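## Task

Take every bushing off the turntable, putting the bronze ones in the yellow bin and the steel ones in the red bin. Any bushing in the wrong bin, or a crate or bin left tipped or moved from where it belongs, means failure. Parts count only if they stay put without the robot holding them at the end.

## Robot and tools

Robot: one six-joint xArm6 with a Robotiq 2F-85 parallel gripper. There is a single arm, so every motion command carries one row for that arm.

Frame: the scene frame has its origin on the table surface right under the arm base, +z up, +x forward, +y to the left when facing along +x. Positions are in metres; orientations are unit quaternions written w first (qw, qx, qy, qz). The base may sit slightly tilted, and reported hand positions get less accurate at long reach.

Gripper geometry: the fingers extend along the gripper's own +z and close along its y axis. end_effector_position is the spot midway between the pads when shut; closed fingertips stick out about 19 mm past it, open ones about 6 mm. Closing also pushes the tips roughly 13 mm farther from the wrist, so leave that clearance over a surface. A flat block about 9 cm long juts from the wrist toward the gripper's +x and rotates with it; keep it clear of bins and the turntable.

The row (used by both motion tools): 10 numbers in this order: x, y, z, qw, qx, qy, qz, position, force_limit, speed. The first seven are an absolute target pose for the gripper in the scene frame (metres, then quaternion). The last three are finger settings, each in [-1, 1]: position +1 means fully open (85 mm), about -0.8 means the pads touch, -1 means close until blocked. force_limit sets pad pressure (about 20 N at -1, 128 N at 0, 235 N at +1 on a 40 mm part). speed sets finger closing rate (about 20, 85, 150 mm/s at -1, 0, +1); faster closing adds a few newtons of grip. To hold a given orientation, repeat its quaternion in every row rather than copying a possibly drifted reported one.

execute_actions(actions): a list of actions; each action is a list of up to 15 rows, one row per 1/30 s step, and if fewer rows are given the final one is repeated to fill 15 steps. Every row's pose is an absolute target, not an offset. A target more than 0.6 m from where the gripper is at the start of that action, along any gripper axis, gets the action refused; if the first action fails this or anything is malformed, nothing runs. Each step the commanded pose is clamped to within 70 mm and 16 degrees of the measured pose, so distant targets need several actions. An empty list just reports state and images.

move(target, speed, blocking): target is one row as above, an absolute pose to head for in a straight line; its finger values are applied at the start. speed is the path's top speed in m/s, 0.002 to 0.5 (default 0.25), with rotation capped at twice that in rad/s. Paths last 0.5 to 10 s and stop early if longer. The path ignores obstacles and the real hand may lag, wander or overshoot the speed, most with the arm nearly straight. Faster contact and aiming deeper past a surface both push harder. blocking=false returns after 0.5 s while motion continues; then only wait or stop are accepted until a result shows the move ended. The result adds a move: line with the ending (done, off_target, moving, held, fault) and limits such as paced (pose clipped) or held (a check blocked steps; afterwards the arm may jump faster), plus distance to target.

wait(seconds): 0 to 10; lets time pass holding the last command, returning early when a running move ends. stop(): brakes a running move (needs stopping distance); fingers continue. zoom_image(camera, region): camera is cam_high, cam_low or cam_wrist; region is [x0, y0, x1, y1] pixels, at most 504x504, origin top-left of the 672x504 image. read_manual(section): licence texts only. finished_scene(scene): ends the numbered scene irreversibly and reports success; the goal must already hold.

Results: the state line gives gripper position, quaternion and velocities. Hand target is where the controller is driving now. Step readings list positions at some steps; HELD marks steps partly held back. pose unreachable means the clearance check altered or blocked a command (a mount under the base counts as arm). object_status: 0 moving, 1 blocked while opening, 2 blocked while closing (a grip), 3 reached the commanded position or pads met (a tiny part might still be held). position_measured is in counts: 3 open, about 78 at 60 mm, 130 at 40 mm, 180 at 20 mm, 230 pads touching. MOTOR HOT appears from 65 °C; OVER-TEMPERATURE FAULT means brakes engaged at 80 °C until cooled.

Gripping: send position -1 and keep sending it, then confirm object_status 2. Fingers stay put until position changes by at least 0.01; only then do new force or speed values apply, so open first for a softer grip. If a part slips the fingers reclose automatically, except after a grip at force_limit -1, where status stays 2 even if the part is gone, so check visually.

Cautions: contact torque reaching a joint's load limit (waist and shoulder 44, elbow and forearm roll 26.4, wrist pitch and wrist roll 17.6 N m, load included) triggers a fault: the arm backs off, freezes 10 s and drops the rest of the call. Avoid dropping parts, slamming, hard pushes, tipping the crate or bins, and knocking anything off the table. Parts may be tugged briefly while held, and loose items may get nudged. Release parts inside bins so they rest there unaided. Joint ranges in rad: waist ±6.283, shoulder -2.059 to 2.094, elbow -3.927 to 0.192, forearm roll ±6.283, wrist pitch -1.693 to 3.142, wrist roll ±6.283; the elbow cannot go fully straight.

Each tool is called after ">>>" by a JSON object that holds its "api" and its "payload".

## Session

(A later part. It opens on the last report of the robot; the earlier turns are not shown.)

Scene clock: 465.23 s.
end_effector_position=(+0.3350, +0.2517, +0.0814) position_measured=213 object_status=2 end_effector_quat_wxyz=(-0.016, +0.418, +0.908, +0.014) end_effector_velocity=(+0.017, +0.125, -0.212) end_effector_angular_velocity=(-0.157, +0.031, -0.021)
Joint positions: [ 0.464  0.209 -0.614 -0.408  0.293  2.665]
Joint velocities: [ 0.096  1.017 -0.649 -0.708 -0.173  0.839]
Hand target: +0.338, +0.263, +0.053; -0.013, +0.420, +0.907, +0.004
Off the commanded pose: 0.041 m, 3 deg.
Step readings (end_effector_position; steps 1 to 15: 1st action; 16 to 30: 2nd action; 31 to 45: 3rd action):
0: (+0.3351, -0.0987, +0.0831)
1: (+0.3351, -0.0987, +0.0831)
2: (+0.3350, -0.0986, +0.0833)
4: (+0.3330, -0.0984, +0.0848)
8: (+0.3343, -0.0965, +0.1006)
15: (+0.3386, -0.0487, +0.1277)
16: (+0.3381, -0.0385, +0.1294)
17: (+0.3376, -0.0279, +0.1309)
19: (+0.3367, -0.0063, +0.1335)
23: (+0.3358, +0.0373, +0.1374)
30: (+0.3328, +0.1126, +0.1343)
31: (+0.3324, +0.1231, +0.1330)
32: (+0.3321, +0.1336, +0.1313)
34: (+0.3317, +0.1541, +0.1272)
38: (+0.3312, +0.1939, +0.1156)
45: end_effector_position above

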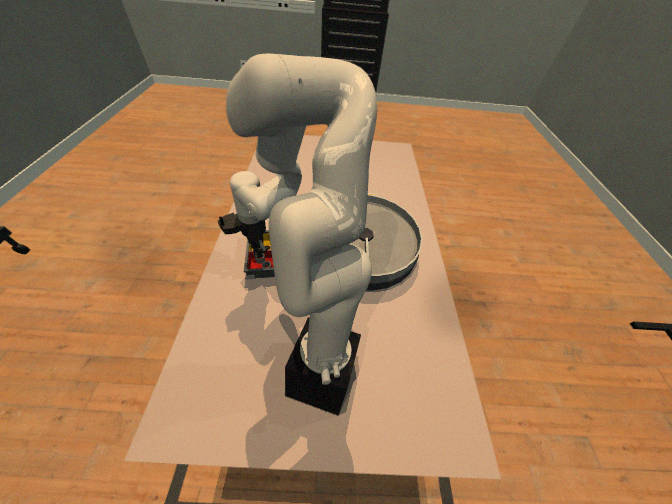

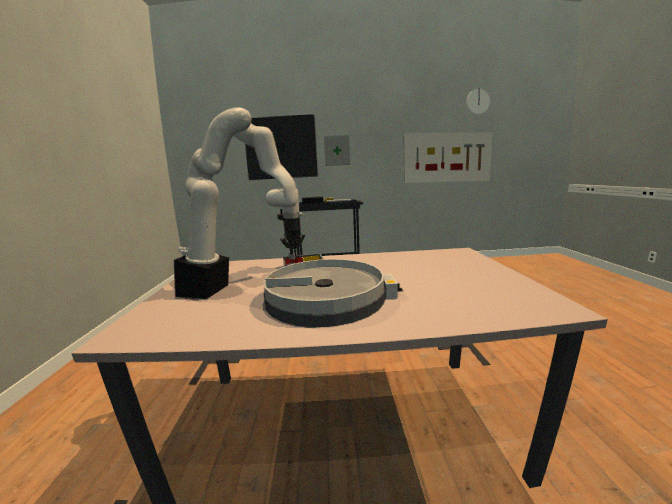

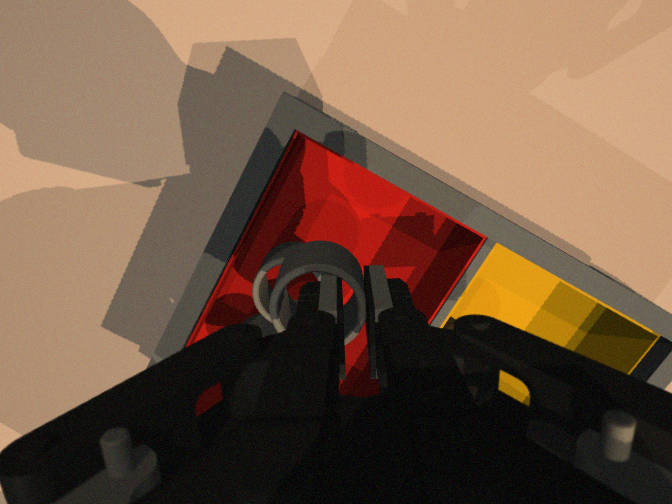

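>>> {"api": "execute_actions", "payload": {"actions": []}}

Scene clock: 472.00 s.
end_effector_position=(+0.3403, +0.2647, +0.0544) position_measured=213 object_status=2 end_effector_quat_wxyz=(-0.011, +0.421, +0.907, +0.007) end_effector_velocity=(-0.000, -0.001, -0.000) end_effector_angular_velocity=(-0.001, +0.001, -0.000)
Joint positions: [ 0.465  0.334 -0.698 -0.508  0.27   2.773]
Joint velocities: [-0.001  0.     0.     0.     0.    -0.001]
Hand target: +0.338, +0.263, +0.053; -0.013, +0.420, +0.907, +0.004
Off the commanded pose: 0.011 m, 2 deg.

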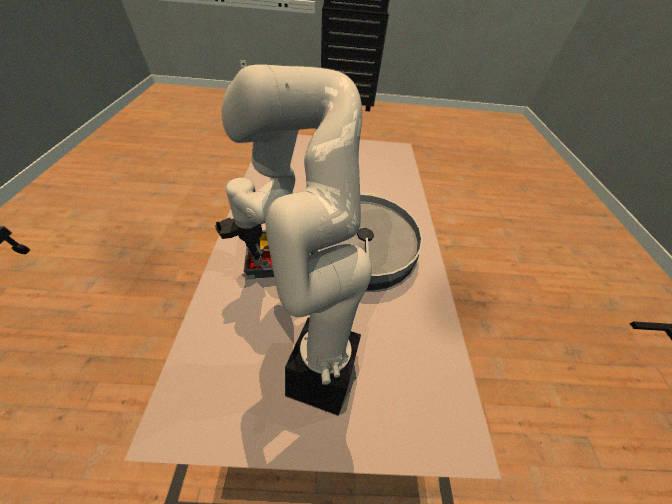

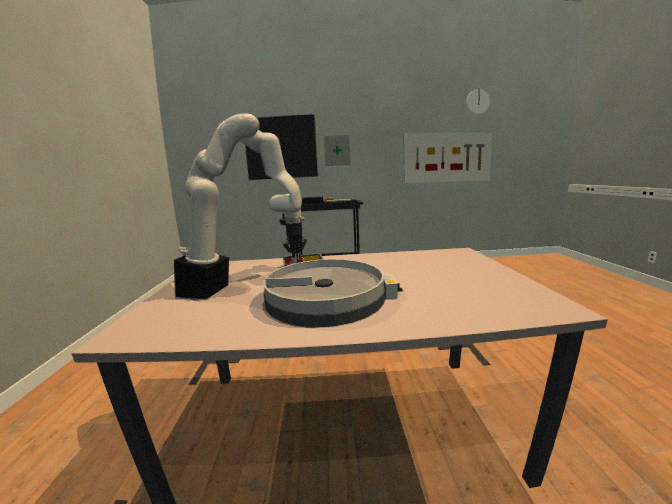

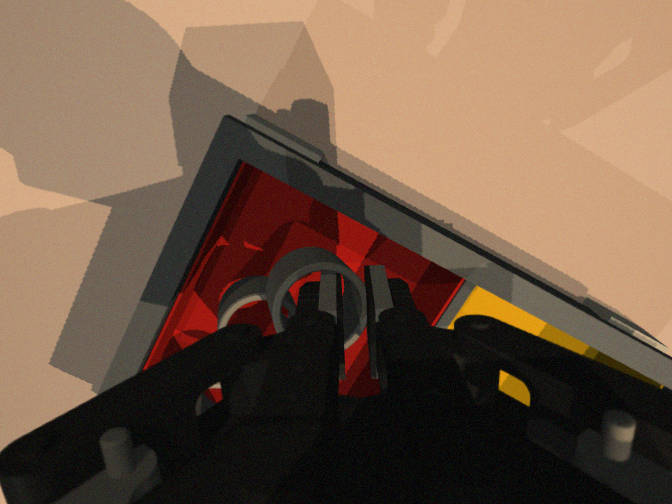

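>>> {"api": "execute_actions", "payload": {"actions": [[[0.340,0.2645,0.058,0,0.4226,0.9063,0,-1,-0.6,0],[0.340,0.2645,0.061,0,0.4226,0.9063,0,-1,-0.6,0],[0.341,0.2655,0.063,0,0.4226,0.9063,0,-1,-0.6,0],[0.3425,0.267,0.064,0,0.4226,0.9063,0,-1,-0.6,0],[0.344,0.2685,0.064,0,0.4226,0.9063,0,-1,-0.6,0],[0.345,0.270,0.064,0,0.4226,0.9063,0,-1,-0.6,0],[0.345,0.270,0.064,0,0.4226,0.9063,0,-1,-0.6,0],[0.345,0.270,0.063,0,0.4226,0.9063,0,-1,-0.6,0],[0.345,0.270,0.061,0,0.4226,0.9063,0,-1,-0.6,0],[0.345,0.270,0.058,0,0.4226,0.9063,0,-1,-0.6,0],[0.345,0.270,0.054,0,0.4226,0.9063,0,-1,-0.6,0],[0.345,0.270,0.050,0,0.4226,0.9063,0,-1,-0.6,0],[0.345,0.270,0.047,0,0.4226,0.9063,0,-1,-0.6,0],[0.345,0.270,0.044,0,0.4226,0.9063,0,-1,-0.6,0],[0.345,0.270,0.042,0,0.4226,0.9063,0,-1,-0.6,0]]]}}

Scene clock: 477.87 s.
end_effector_position=(+0.3451, +0.2699, +0.0525) position_measured=213 object_status=2 end_effector_quat_wxyz=(-0.001, +0.423, +0.906, +0.000) end_effector_velocity=(-0.018, -0.026, -0.109) end_effector_angular_velocity=(-0.048, +0.064, -0.015)
Joint positions: [ 0.476  0.355 -0.734 -0.56   0.298  2.837]
Joint velocities: [-0.112  0.33  -0.085 -0.273 -0.161  0.204]
Hand target: +0.344, +0.270, +0.043; -0.001, +0.422, +0.906, -0.000
Off the commanded pose: 0.011 m, 0 deg.
Step readings (end_effector_position):
0: (+0.3403, +0.2647, +0.0544)
1: (+0.3403, +0.2647, +0.0544)
2: (+0.3403, +0.2646, +0.0545)
4: (+0.3393, +0.2630, +0.0560)
8: (+0.3381, +0.2623, +0.0581)
15: end_effector_position above

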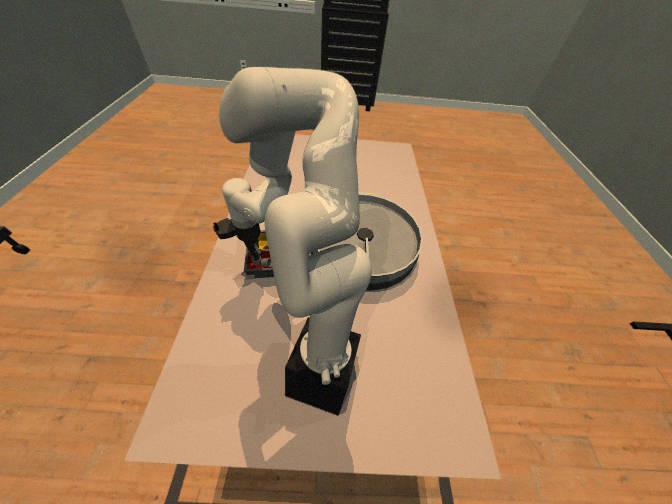

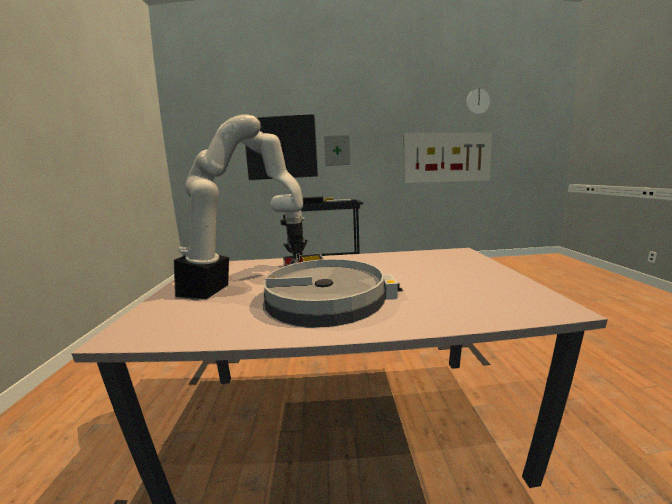

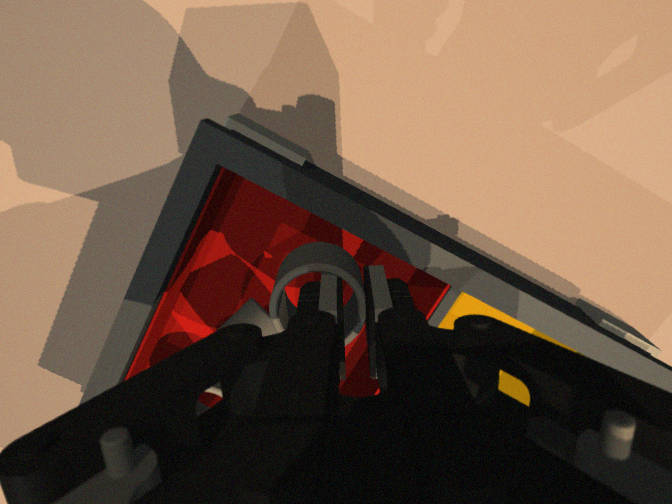

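>>> {"api": "execute_actions", "payload": {"actions": []}}

Scene clock: 478.40 s.
end_effector_position=(+0.3442, +0.2696, +0.0426) position_measured=213 object_status=2 end_effector_quat_wxyz=(-0.002, +0.422, +0.906, -0.000) end_effector_velocity=(+0.001, +0.001, +0.000) end_effector_angular_velocity=(+0.002, -0.002, -0.001)
Joint positions: [ 0.467  0.388 -0.745 -0.592  0.28   2.862]
Joint velocities: [ 0.001  0.    -0.002 -0.001 -0.001  0.002]
Hand target: +0.344, +0.270, +0.043; -0.001, +0.422, +0.906, -0.000
Off the commanded pose: 0.001 m, 0 deg.

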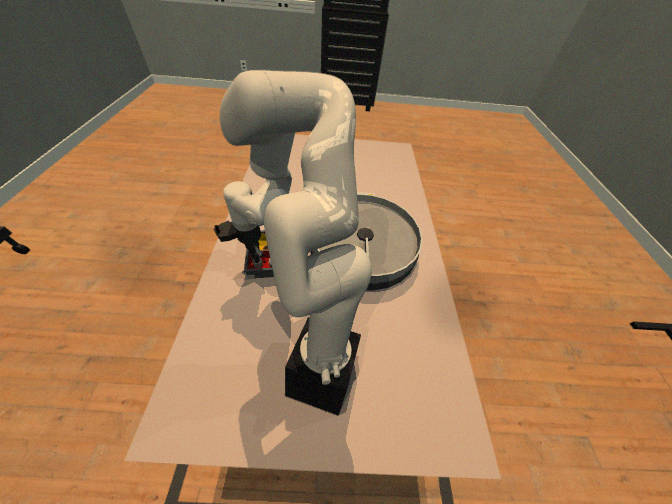

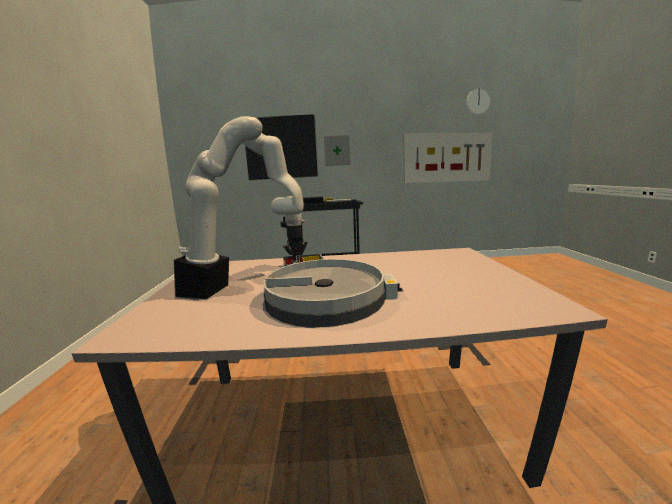

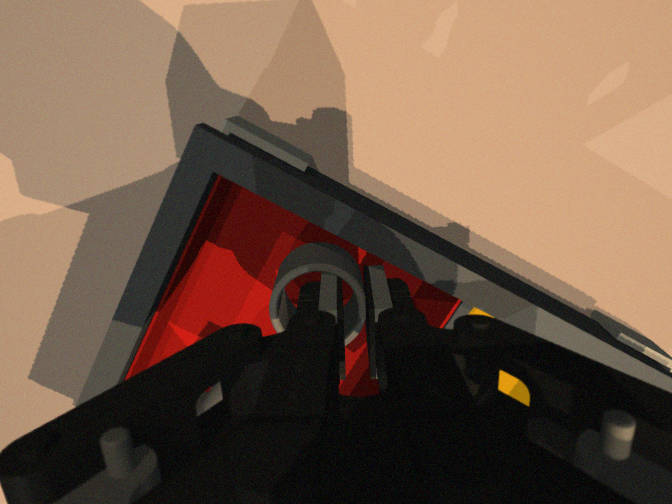

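>>> {"api": "execute_actions", "payload": {"actions": [[[0.345,0.270,0.040,0,0.4226,0.9063,0,-1,-0.6,0],[0.345,0.270,0.038,0,0.4226,0.9063,0,-1,-0.6,0],[0.345,0.270,0.037,0,0.4226,0.9063,0,-1,-0.6,0],[0.345,0.270,0.037,0,0.4226,0.9063,0,-1,-0.6,0],[0.345,0.270,0.037,0,0.4226,0.9063,0,-0.57,-0.6,0],[0.345,0.270,0.036,0,0.4226,0.9063,0,-0.57,-0.6,0],[0.3442,0.2694,0.035,0,0.4226,0.9063,0,-0.57,-0.6,0],[0.3435,0.2688,0.034,0,0.4226,0.9063,0,-0.57,-0.6,0],[0.3435,0.2688,0.034,0,0.4226,0.9063,0,-0.57,-0.6,0],[0.3435,0.2688,0.034,0,0.4226,0.9063,0,-0.57,-0.6,0],[0.3435,0.2688,0.038,0,0.4226,0.9063,0,-0.57,-0.6,0],[0.3435,0.2688,0.045,0,0.4226,0.9063,0,-0.57,-0.6,0],[0.3435,0.2688,0.054,0,0.4226,0.9063,0,-0.57,-0.6,0],[0.3435,0.2688,0.063,0,0.4226,0.9063,0,-0.57,-0.6,0],[0.3435,0.2688,0.072,0,0.4226,0.9063,0,-0.57,-0.6,0]]]}}

>>> {"api": "execute_actions", "payload": {"actions": []}}

Scene clock: 481.83 s.
end_effector_position=(+0.3424, +0.2680, +0.0426) position_measured=201 object_status=0 end_effector_quat_wxyz=(-0.000, +0.423, +0.906, -0.001) end_effector_velocity=(+0.001, +0.006, +0.146) end_effector_angular_velocity=(+0.012, -0.037, -0.007)
Joint positions: [ 0.466  0.385 -0.739 -0.606  0.28   2.875]
Joint velocities: [ 0.148 -0.503  0.211  0.461  0.246 -0.337]
Hand target: +0.343, +0.270, +0.068; +0.002, +0.423, +0.906, +0.002
Off the commanded pose: 0.029 m, 0 deg.
Step readings (end_effector_position):
0: (+0.3443, +0.2697, +0.0427)
1: (+0.3443, +0.2697, +0.0427)
2: (+0.3444, +0.2698, +0.0425)
4: (+0.3450, +0.2702, +0.0406)
8: (+0.3446, +0.2697, +0.0370)
15: end_effector_position above

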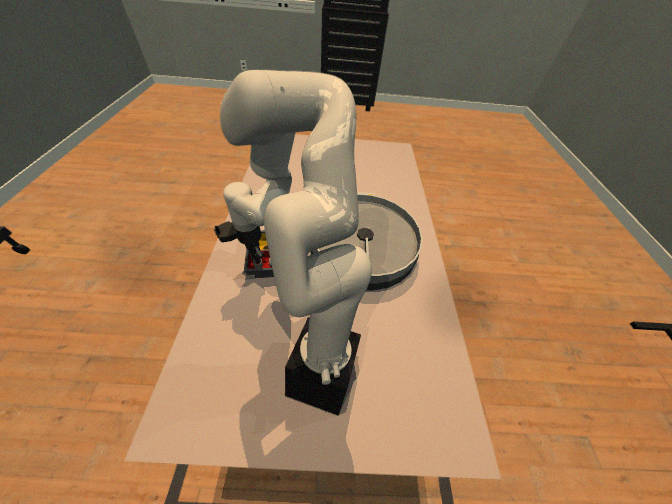

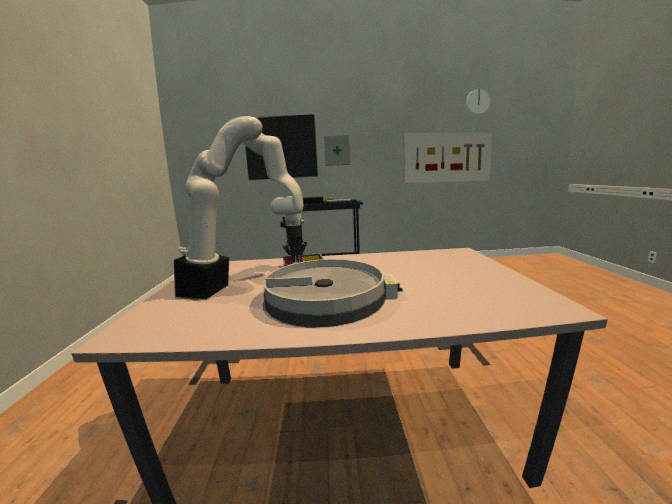

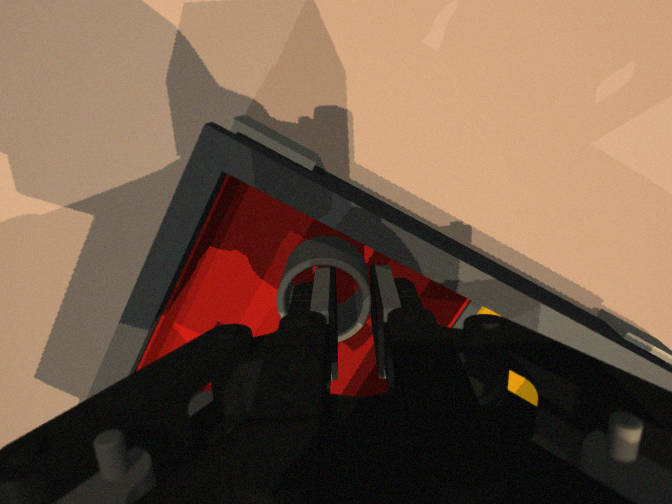

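Scene clock: 481.83 s.
end_effector_position=(+0.3424, +0.2680, +0.0426) position_measured=201 object_status=0 end_effector_quat_wxyz=(-0.000, +0.423, +0.906, -0.001) end_effector_velocity=(+0.001, +0.006, +0.146) end_effector_angular_velocity=(+0.012, -0.037, -0.007)
Joint positions: [ 0.466  0.385 -0.739 -0.606  0.28   2.875]
Joint velocities: [ 0.148 -0.503  0.211  0.461  0.246 -0.337]
Hand target: +0.343, +0.270, +0.068; +0.002, +0.423, +0.906, +0.002
Off the commanded pose: 0.029 m, 0 deg.

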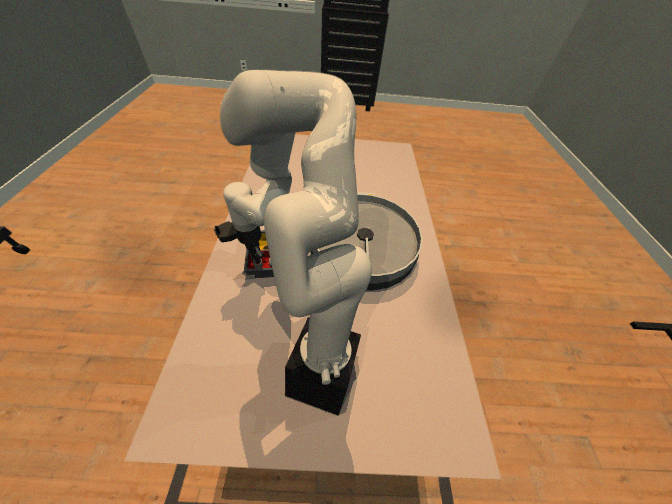

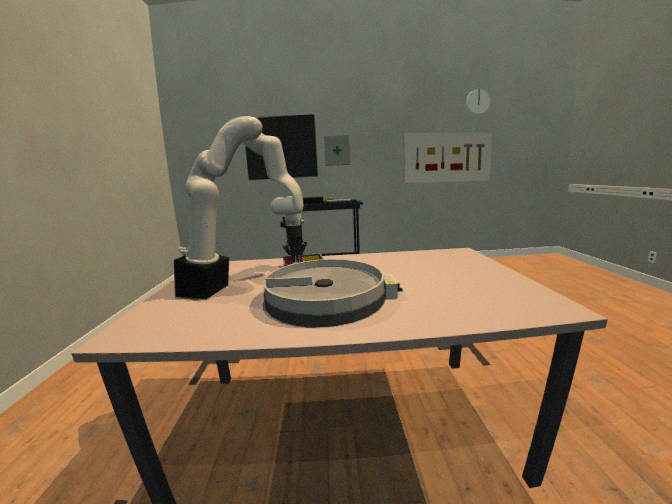

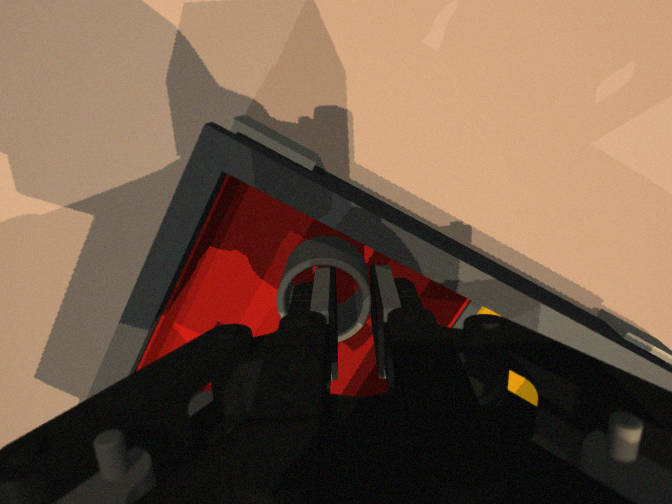

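>>> {"api": "execute_actions", "payload": {"actions": []}}

Scene clock: 482.53 s.
end_effector_position=(+0.3430, +0.2699, +0.0674) position_measured=201 object_status=3 end_effector_quat_wxyz=(+0.002, +0.423, +0.906, +0.002) end_effector_velocity=(+0.000, -0.000, +0.000) end_effector_angular_velocity=(+0.000, -0.000, +0.000)
Joint positions: [ 0.491  0.301 -0.708 -0.532  0.322  2.821]
Joint velocities: [ 0.    -0.001  0.     0.001  0.001 -0.001]
Hand target: +0.343, +0.270, +0.068; +0.002, +0.423, +0.906, +0.002
Off the commanded pose: 0.005 m, 0 deg.

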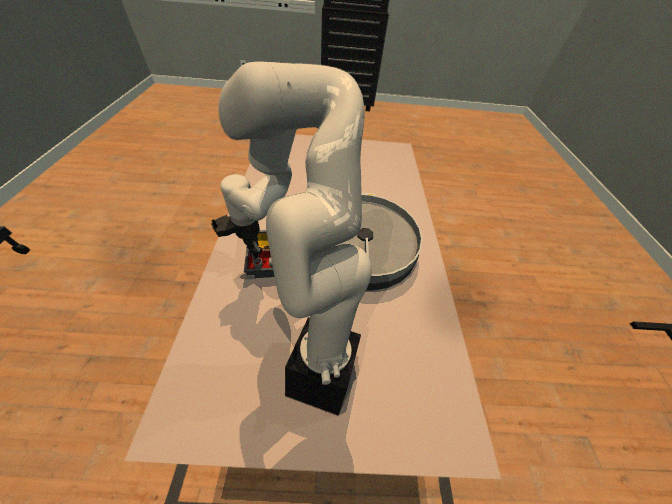

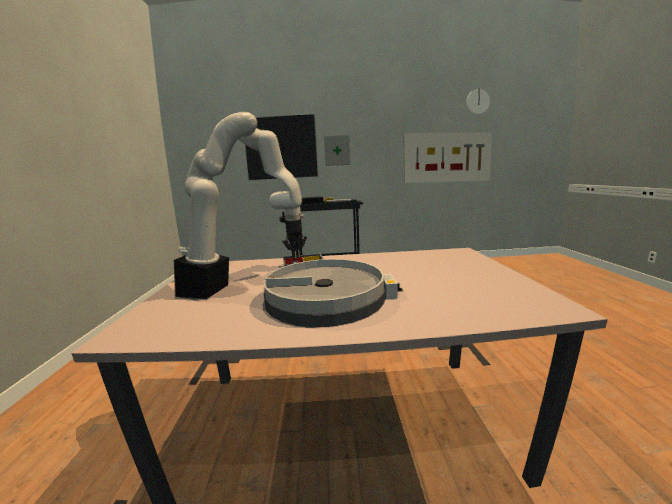

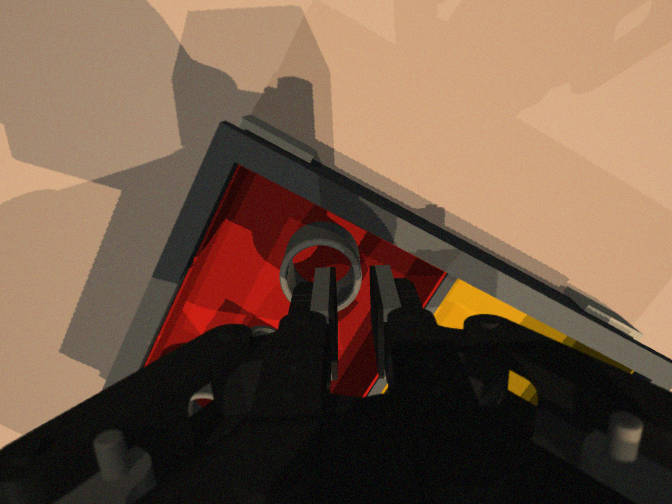

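>>> {"api": "execute_actions", "payload": {"actions": [[[0.3427,0.267,0.074,0,0.4226,0.9063,0,-0.49,-0.6,0],[0.3421,0.262,0.082,0,0.4226,0.9063,0,-0.49,-0.6,0],[0.3413,0.2551,0.090,0,0.4226,0.9063,0,-0.49,-0.6,0],[0.3404,0.2461,0.097,0,0.4226,0.9063,0,-0.49,-0.6,0],[0.3391,0.2352,0.103,0,0.4226,0.9063,0,-0.49,-0.6,0],[0.3379,0.2242,0.108,0,0.4226,0.9063,0,-0.49,-0.6,0],[0.3367,0.2133,0.112,0,0.4226,0.9063,0,-0.49,-0.6,0],[0.3355,0.2023,0.116,0,0.4226,0.9063,0,-0.49,-0.6,0],[0.3343,0.1914,0.119,0,0.4226,0.9063,0,-0.49,-0.6,0],[0.3331,0.1805,0.121,0,0.4226,0.9063,0,-0.49,-0.6,0],[0.3319,0.1695,0.123,0,0.4226,0.9063,0,-0.49,-0.6,0],[0.3307,0.1586,0.124,0,0.4226,0.9063,0,-0.49,-0.6,0],[0.3295,0.1476,0.125,0,0.4226,0.9063,0,-0.49,-0.6,0],[0.3283,0.1367,0.126,0,0.4226,0.9063,0,-0.49,-0.6,0],[0.3271,0.1257,0.126,0,0.4226,0.9063,0,-0.49,-0.6,0]],[[0.3258,0.1148,0.126,0,0.4226,0.9063,0,-0.49,-0.6,0],[0.3246,0.1038,0.126,0,0.4226,0.9063,0,-0.49,-0.6,0],[0.3234,0.0929,0.126,0,0.4226,0.9063,0,-0.49,-0.6,0],[0.3222,0.0819,0.126,0,0.4226,0.9063,0,-0.49,-0.6,0],[0.321,0.071,0.126,0,0.4226,0.9063,0,-0.49,-0.6,0],[0.3198,0.0601,0.126,0,0.4226,0.9063,0,-0.49,-0.6,0],[0.3186,0.0491,0.126,0,0.4226,0.9063,0,-0.49,-0.6,0],[0.3174,0.0382,0.126,0,0.4226,0.9063,0,-0.49,-0.6,0],[0.3162,0.0272,0.126,0,0.4226,0.9063,0,-0.49,-0.6,0],[0.315,0.0163,0.126,0,0.4226,0.9063,0,-0.49,-0.6,0],[0.3137,0.0053,0.126,0,0.4226,0.9063,0,-0.49,-0.6,0],[0.3125,-0.0056,0.126,0,0.4226,0.9063,0,-0.49,-0.6,0],[0.3113,-0.0166,0.126,0,0.4226,0.9063,0,-0.49,-0.6,0],[0.3101,-0.0275,0.126,0,0.4226,0.9063,0,-0.49,-0.6,0],[0.3089,-0.0385,0.126,0,0.4226,0.9063,0,-0.49,-0.6,0]],[[0.3077,-0.0494,0.126,0,0.4226,0.9063,0,-0.49,-0.6,0],[0.3065,-0.0603,0.126,0,0.4226,0.9063,0,-0.49,-0.6,0],[0.3054,-0.0703,0.126,0,0.4226,0.9063,0,-0.49,-0.6,0],[0.3044,-0.0792,0.126,0,0.4226,0.9063,0,-0.49,-0.6,0],[0.3036,-0.0862,0.126,0,0.4226,0.9063,0,-0.49,-0.6,0],[0.303,-0.0922,0.126,0,0.4226,0.9063,0,-0.49,-0.6,0],[0.3025,-0.0962,0.125,0,0.4226,0.9063,0,-0.49,-0.6,0],[0.3022,-0.099,0.123,0,0.4226,0.9063,0,-0.49,-0.6,0],[0.302,-0.100,0.120,0,0.4226,0.9063,0,-0.49,-0.6,0],[0.302,-0.100,0.116,0,0.4226,0.9063,0,-0.49,-0.6,0],[0.302,-0.100,0.111,0,0.4226,0.9063,0,-0.49,-0.6,0],[0.302,-0.100,0.106,0,0.4226,0.9063,0,-0.49,-0.6,0],[0.302,-0.100,0.102,0,0.4226,0.9063,0,-0.49,-0.6,0],[0.302,-0.100,0.099,0,0.4226,0.9063,0,-0.49,-0.6,0],[0.302,-0.100,0.098,0,0.4226,0.9063,0,-0.49,-0.6,0]]]}}

Scene clock: 496.67 s.
end_effector_position=(+0.3006, -0.0957, +0.1148) position_measured=191 object_status=3 end_effector_quat_wxyz=(+0.012, +0.428, +0.903, -0.024) end_effector_velocity=(-0.028, -0.041, -0.112) end_effector_angular_velocity=(+0.233, +0.103, +0.045)
Joint positions: [-0.486 -0.321 -0.141 -0.166  0.247  1.519]
Joint velocities: [-0.19   0.662 -0.112  0.682 -0.422 -0.874]
Hand target: +0.299, -0.100, +0.102; +0.004, +0.425, +0.905, -0.014
Off the commanded pose: 0.017 m, 3 deg.
Step readings (end_effector_position; steps 1 to 15: 1st action; 16 to 30: 2nd action; 31 to 45: 3rd action):
0: (+0.3430, +0.2700, +0.0675)
1: (+0.3430, +0.2699, +0.0675)
2: (+0.3428, +0.2696, +0.0678)
4: (+0.3417, +0.2662, +0.0724)
8: (+0.3414, +0.2463, +0.0908)
15: (+0.3330, +0.1784, +0.1094)
16: (+0.3316, +0.1678, +0.1109)
17: (+0.3302, +0.1572, +0.1121)
19: (+0.3274, +0.1360, +0.1139)
23: (+0.3219, +0.0939, +0.1159)
30: (+0.3131, +0.0202, +0.1184)
31: (+0.3119, +0.0096, +0.1189)
32: (+0.3106, -0.0009, +0.1194)
34: (+0.3080, -0.0219, +0.1205)
38: (+0.3031, -0.0615, +0.1234)
45: end_effector_position above

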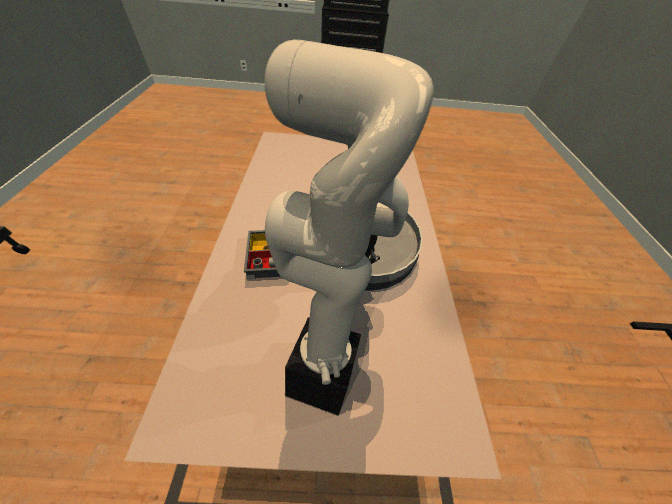

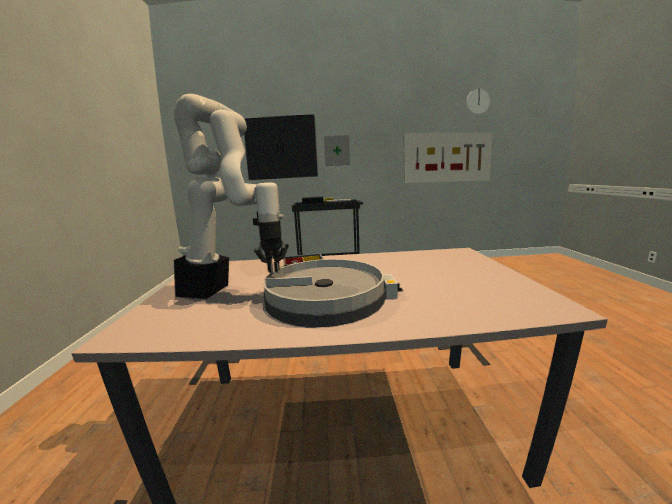

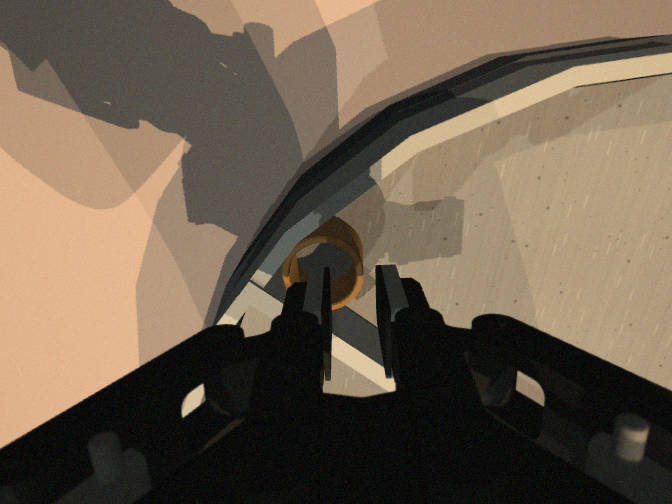

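>>> {"api": "execute_actions", "payload": {"actions": [[[0.302,-0.100,0.102,0,0.4226,0.9063,0,-0.49,-0.6,0],[0.302,-0.100,0.102,0,0.4226,0.9063,0,-0.49,-0.6,0],[0.302,-0.100,0.102,0,0.4226,0.9063,0,-0.49,-0.6,0],[0.302,-0.100,0.101,0,0.4226,0.9063,0,-0.49,-0.6,0],[0.302,-0.100,0.100,0,0.4226,0.9063,0,-0.49,-0.6,0],[0.302,-0.100,0.099,0,0.4226,0.9063,0,-0.49,-0.6,0],[0.302,-0.100,0.098,0,0.4226,0.9063,0,-0.49,-0.6,0],[0.302,-0.100,0.097,0,0.4226,0.9063,0,-0.49,-0.6,0]]]}}

>>> {"api": "wait", "payload": {"seconds": 0.3}}

>>> {"api": "zoom_image", "payload": {"camera": "cam_wrist", "region": [230, 220, 450, 410]}}

Scene clock: 501.20 s.
end_effector_position=(+0.3018, -0.0999, +0.0972) position_measured=191 object_status=3 end_effector_quat_wxyz=(-0.000, +0.423, +0.906, -0.001) end_effector_velocity=(+0.004, -0.001, -0.001) end_effector_angular_velocity=(+0.010, -0.011, +0.003)
Joint positions: [-0.488 -0.207 -0.173  0.049  0.181  1.296]
Joint velocities: [ 0.007  0.014 -0.008  0.065 -0.013 -0.06 ]
Hand target: +0.302, -0.100, +0.097; -0.000, +0.423, +0.906, -0.000
Off the commanded pose: 0.000 m, 0 deg.
Step readings (end_effector_position):
0: (+0.2993, -0.1003, +0.1022)
1: (+0.2993, -0.1003, +0.1022)
2: (+0.2994, -0.1003, +0.1022)
4: (+0.3001, -0.1001, +0.1021)
8: (+0.3020, -0.1001, +0.1004)
15: end_effector_position above

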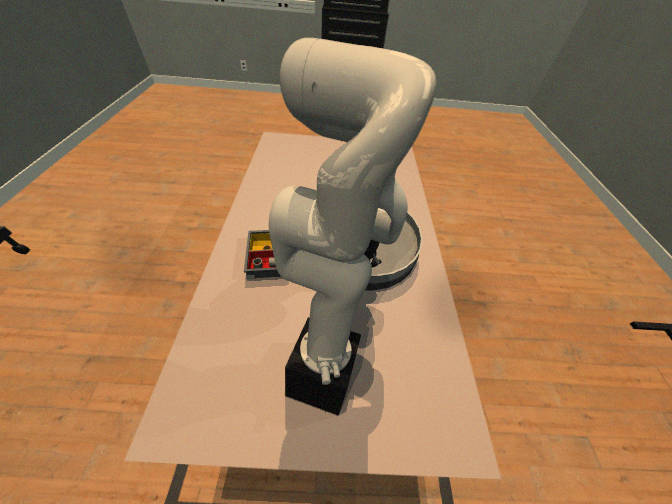

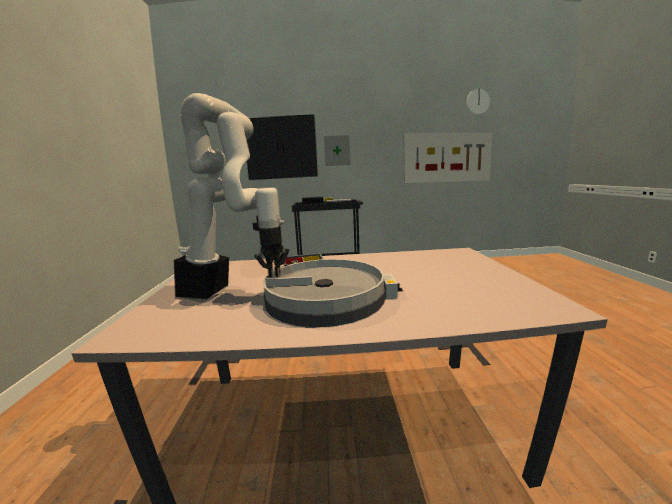

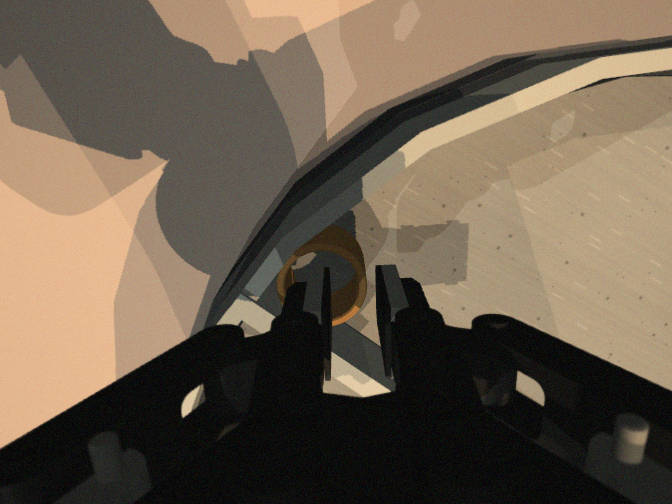

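Scene clock: 501.50 s.
end_effector_position=(+0.3020, -0.1000, +0.0971) position_measured=191 object_status=3 end_effector_quat_wxyz=(-0.000, +0.423, +0.906, -0.000) end_effector_velocity=(-0.000, -0.000, -0.000) end_effector_angular_velocity=(+0.001, +0.001, -0.000)
Joint positions: [-0.487 -0.206 -0.173  0.055  0.18   1.29 ]
Joint velocities: [-0.     0.001 -0.     0.003  0.    -0.003]
Hand target: +0.302, -0.100, +0.097; -0.000, +0.423, +0.906, -0.000
Off the commanded pose: 0.000 m, 0 deg.
wait: 0.30 s; at rest by 0.17 s

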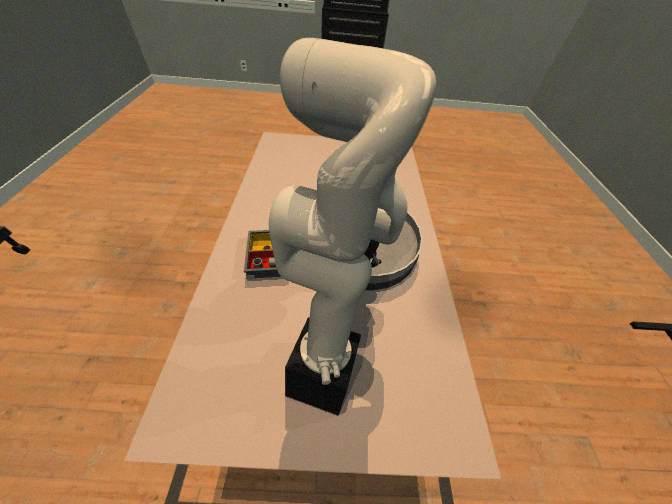

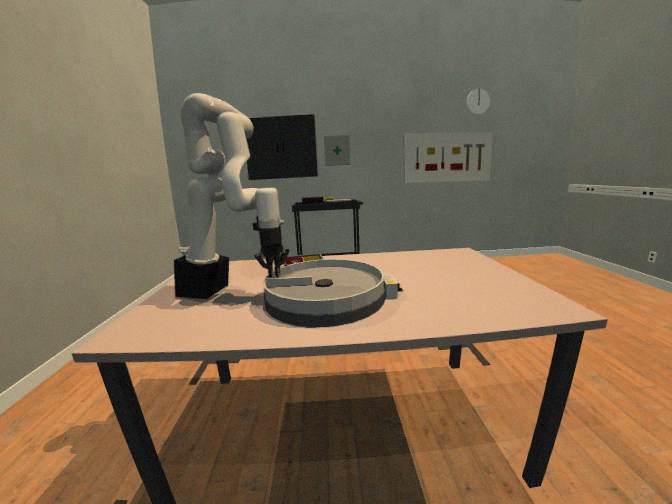

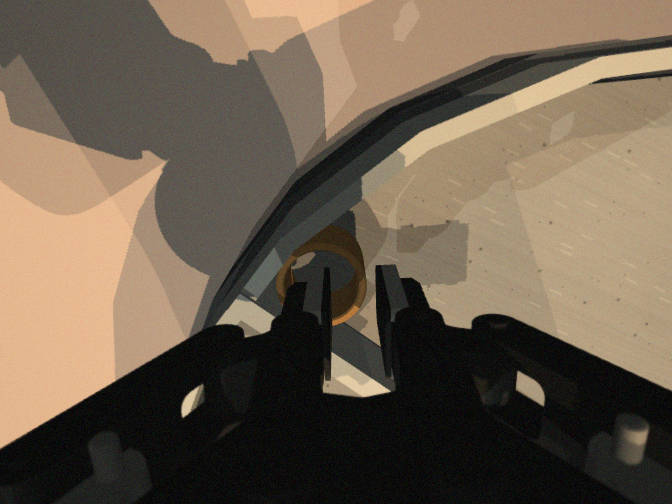

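Region (230, 220, 450, 410) of cam_wrist's 672x504 image, scaled by 2.291, with more detail than that image has; it fills the top 435 rows of this view, and the rest is white.

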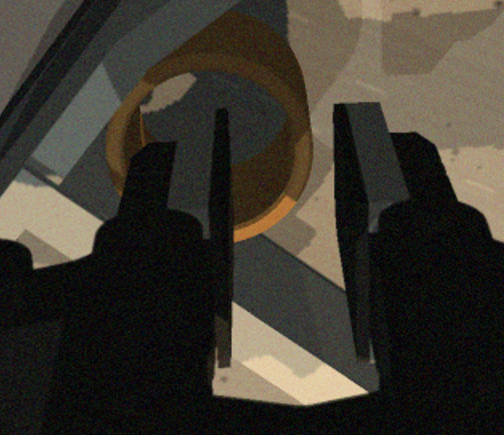

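>>> {"api": "execute_actions", "payload": {"actions": [[[0.3027,-0.0992,0.097,0,0.4226,0.9063,0,-0.49,-0.6,0],[0.303,-0.0987,0.097,0,0.4226,0.9063,0,-0.49,-0.6,0],[0.303,-0.0987,0.097,0,0.4226,0.9063,0,-0.49,-0.6,0],[0.303,-0.0987,0.096,0,0.4226,0.9063,0,-0.49,-0.6,0],[0.303,-0.0987,0.094,0,0.4226,0.9063,0,-0.49,-0.6,0],[0.303,-0.0987,0.0915,0,0.4226,0.9063,0,-0.49,-0.6,0],[0.303,-0.0987,0.089,0,0.4226,0.9063,0,-0.49,-0.6,0],[0.303,-0.0987,0.0865,0,0.4226,0.9063,0,-0.49,-0.6,0],[0.303,-0.0987,0.0845,0,0.4226,0.9063,0,-0.49,-0.6,0],[0.303,-0.0987,0.083,0,0.4226,0.9063,0,-0.49,-0.6,0],[0.303,-0.0987,0.083,0,0.4226,0.9063,0,-0.49,-0.6,0],[0.303,-0.0987,0.083,0,0.4226,0.9063,0,-0.49,-0.6,0],[0.303,-0.0987,0.083,0,0.4226,0.9063,0,-1,-0.6,0],[0.303,-0.0987,0.083,0,0.4226,0.9063,0,-1,-0.6,0],[0.303,-0.0987,0.083,0,0.4226,0.9063,0,-1,-0.6,0]]]}}

Scene clock: 508.77 s.
end_effector_position=(+0.3022, -0.0984, +0.0842) position_measured=194 object_status=0 end_effector_quat_wxyz=(-0.001, +0.423, +0.906, -0.000) end_effector_velocity=(+0.007, -0.002, -0.013) end_effector_angular_velocity=(-0.003, -0.015, +0.000)
Joint positions: [-0.477 -0.131 -0.184  0.067  0.117  1.287]
Joint velocities: [ 0.012  0.09  -0.024  0.042 -0.081 -0.031]
Hand target: +0.303, -0.099, +0.083; -0.000, +0.423, +0.906, -0.000
Off the commanded pose: 0.001 m, 0 deg.
Step readings (end_effector_position):
0: (+0.3020, -0.1000, +0.0971)
1: (+0.3020, -0.1000, +0.0971)
2: (+0.3021, -0.0999, +0.0970)
4: (+0.3025, -0.0993, +0.0970)
8: (+0.3033, -0.0989, +0.0943)
15: end_effector_position above

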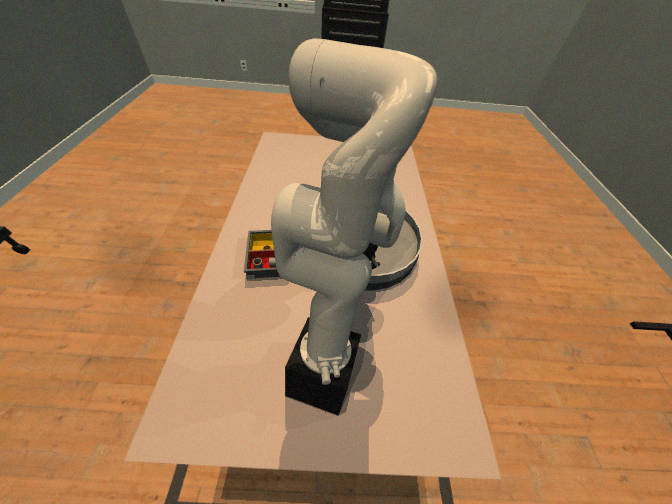

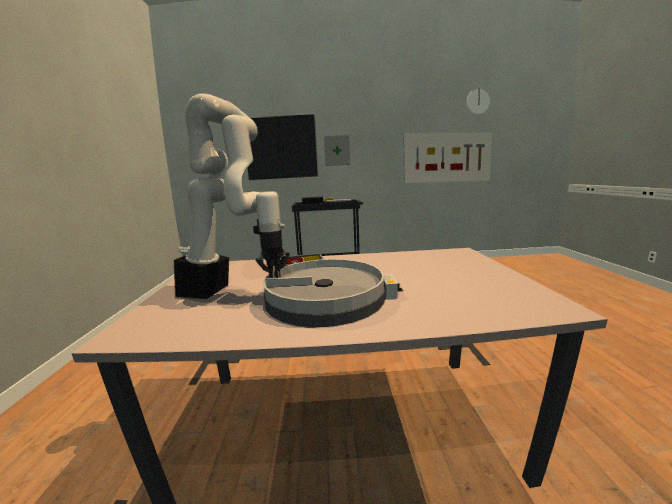

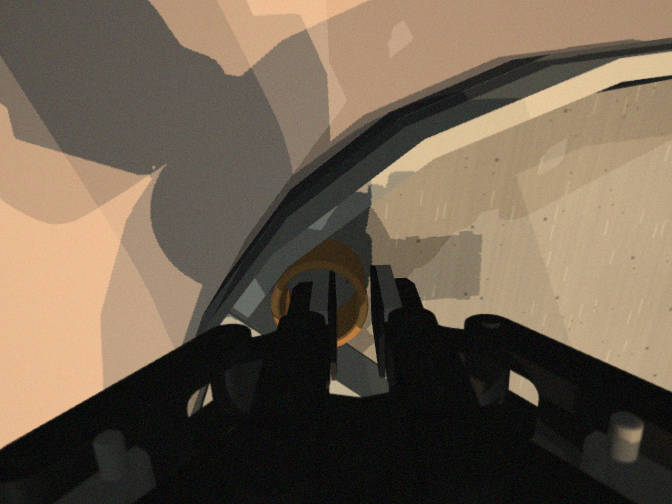

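>>> {"api": "execute_actions", "payload": {"actions": [[[0.303,-0.0987,0.087,0,0.4226,0.9063,0,-1,-0.6,0],[0.303,-0.0987,0.094,0,0.4226,0.9063,0,-1,-0.6,0],[0.303,-0.0987,0.103,0,0.4226,0.9063,0,-1,-0.6,0],[0.3036,-0.0968,0.112,0,0.4226,0.9063,0,-1,-0.6,0],[0.3046,-0.094,0.121,0,0.4226,0.9063,0,-1,-0.6,0],[0.3061,-0.0892,0.129,0,0.4226,0.9063,0,-1,-0.6,0],[0.3083,-0.0826,0.135,0,0.4226,0.9063,0,-1,-0.6,0],[0.3111,-0.074,0.139,0,0.4226,0.9063,0,-1,-0.6,0],[0.3146,-0.0636,0.142,0,0.4226,0.9063,0,-1,-0.6,0],[0.318,-0.0531,0.143,0,0.4226,0.9063,0,-1,-0.6,0],[0.3214,-0.0427,0.143,0,0.4226,0.9063,0,-1,-0.6,0],[0.3249,-0.0322,0.143,0,0.4226,0.9063,0,-1,-0.6,0],[0.3283,-0.0218,0.143,0,0.4226,0.9063,0,-1,-0.6,0],[0.3318,-0.0113,0.143,0,0.4226,0.9063,0,-1,-0.6,0],[0.3352,-0.0009,0.143,0,0.4226,0.9063,0,-1,-0.6,0]],[[0.3386,0.0096,0.143,0,0.4226,0.9063,0,-1,-0.6,0],[0.3421,0.02,0.143,0,0.4226,0.9063,0,-1,-0.6,0],[0.3455,0.0305,0.143,0,0.4226,0.9063,0,-1,-0.6,0],[0.3489,0.041,0.143,0,0.4226,0.9063,0,-1,-0.6,0],[0.3524,0.0514,0.143,0,0.4226,0.9063,0,-1,-0.6,0],[0.3558,0.0619,0.143,0,0.4226,0.9063,0,-1,-0.6,0],[0.3593,0.0723,0.143,0,0.4226,0.9063,0,-1,-0.6,0],[0.3627,0.0828,0.143,0,0.4226,0.9063,0,-1,-0.6,0],[0.3661,0.0932,0.143,0,0.4226,0.9063,0,-1,-0.6,0],[0.3696,0.1037,0.143,0,0.4226,0.9063,0,-1,-0.6,0],[0.373,0.1141,0.143,0,0.4226,0.9063,0,-1,-0.6,0],[0.3764,0.1246,0.143,0,0.4226,0.9063,0,-1,-0.6,0],[0.3799,0.135,0.143,0,0.4226,0.9063,0,-1,-0.6,0],[0.3833,0.1455,0.142,0,0.4226,0.9063,0,-1,-0.6,0],[0.3868,0.1559,0.140,0,0.4226,0.9063,0,-1,-0.6,0]],[[0.3902,0.1664,0.137,0,0.4226,0.9063,0,-1,-0.6,0],[0.3936,0.1768,0.133,0,0.4226,0.9063,0,-1,-0.6,0],[0.3968,0.1863,0.128,0,0.4226,0.9063,0,-1,-0.6,0],[0.3999,0.1958,0.123,0,0.4226,0.9063,0,-1,-0.6,0],[0.403,0.2053,0.118,0,0.4226,0.9063,0,-1,-0.6,0],[0.4061,0.2148,0.113,0,0.4226,0.9063,0,-1,-0.6,0],[0.4093,0.2243,0.108,0,0.4226,0.9063,0,-1,-0.6,0],[0.4124,0.2338,0.103,0,0.4226,0.9063,0,-1,-0.6,0],[0.4155,0.2433,0.099,0,0.4226,0.9063,0,-1,-0.6,0],[0.4183,0.2519,0.095,0,0.4226,0.9063,0,-1,-0.6,0],[0.4208,0.2595,0.091,0,0.4226,0.9063,0,-1,-0.6,0],[0.423,0.2661,0.088,0,0.4226,0.9063,0,-1,-0.6,0],[0.4249,0.2718,0.085,0,0.4226,0.9063,0,-1,-0.6,0],[0.4264,0.2766,0.082,0,0.4226,0.9063,0,-1,-0.6,0],[0.4274,0.2794,0.079,0,0.4226,0.9063,0,-1,-0.6,0]]]}}

Scene clock: 535.70 s.
end_effector_position=(+0.4074, +0.2464, +0.1044) position_measured=213 object_status=2 end_effector_quat_wxyz=(-0.004, +0.420, +0.907, +0.014) end_effector_velocity=(+0.095, +0.246, -0.133) end_effector_angular_velocity=(-0.061, -0.008, -0.013)
Joint positions: [ 0.396  0.226 -0.785 -0.311  0.422  2.493]
Joint velocities: [ 0.318  0.952 -0.928 -0.218  0.068  0.525]
Hand target: +0.419, +0.275, +0.085; -0.002, +0.421, +0.907, +0.009
Off the commanded pose: 0.046 m, 2 deg.
Step readings (end_effector_position; steps 1 to 15: 1st action; 16 to 30: 2nd action; 31 to 45: 3rd action):
0: (+0.3030, -0.0986, +0.0831)
1: (+0.3030, -0.0986, +0.0831)
2: (+0.3028, -0.0985, +0.0833)
4: (+0.3010, -0.0986, +0.0860)
8: (+0.3031, -0.0972, +0.1040)
15: (+0.3216, -0.0516, +0.1315)
16: (+0.3237, -0.0421, +0.1334)
17: (+0.3260, -0.0324, +0.1353)
19: (+0.3312, -0.0123, +0.1388)
23: (+0.3418, +0.0291, +0.1444)
30: (+0.3630, +0.1034, +0.1505)
31: (+0.3663, +0.1142, +0.1507)
32: (+0.3696, +0.1249, +0.1506)
34: (+0.3761, +0.1459, +0.1482)
38: (+0.3868, +0.1840, +0.1351)
45: end_effector_position above

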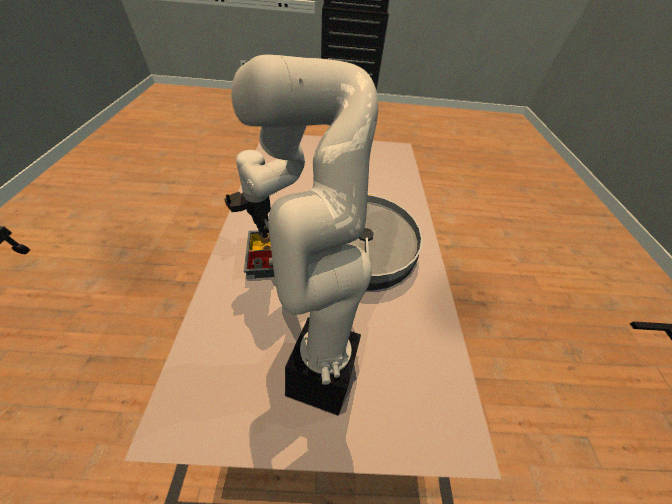

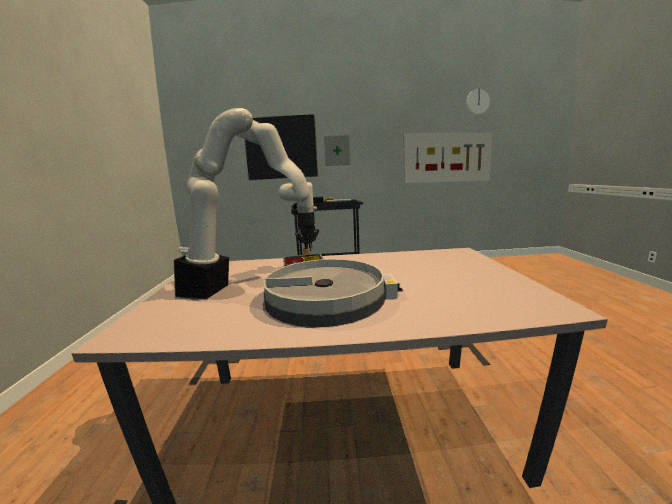

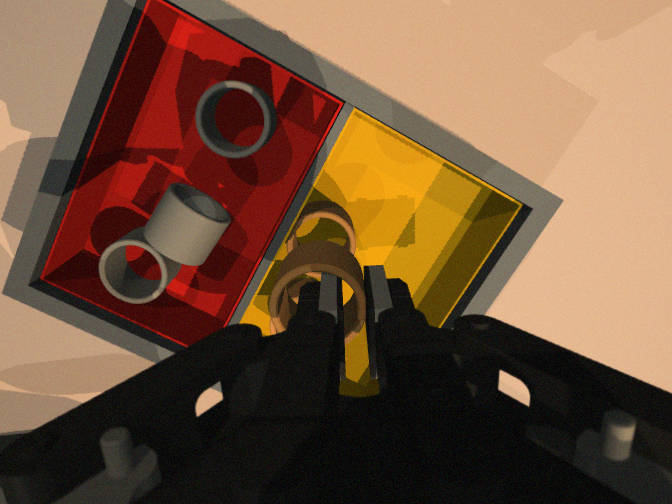

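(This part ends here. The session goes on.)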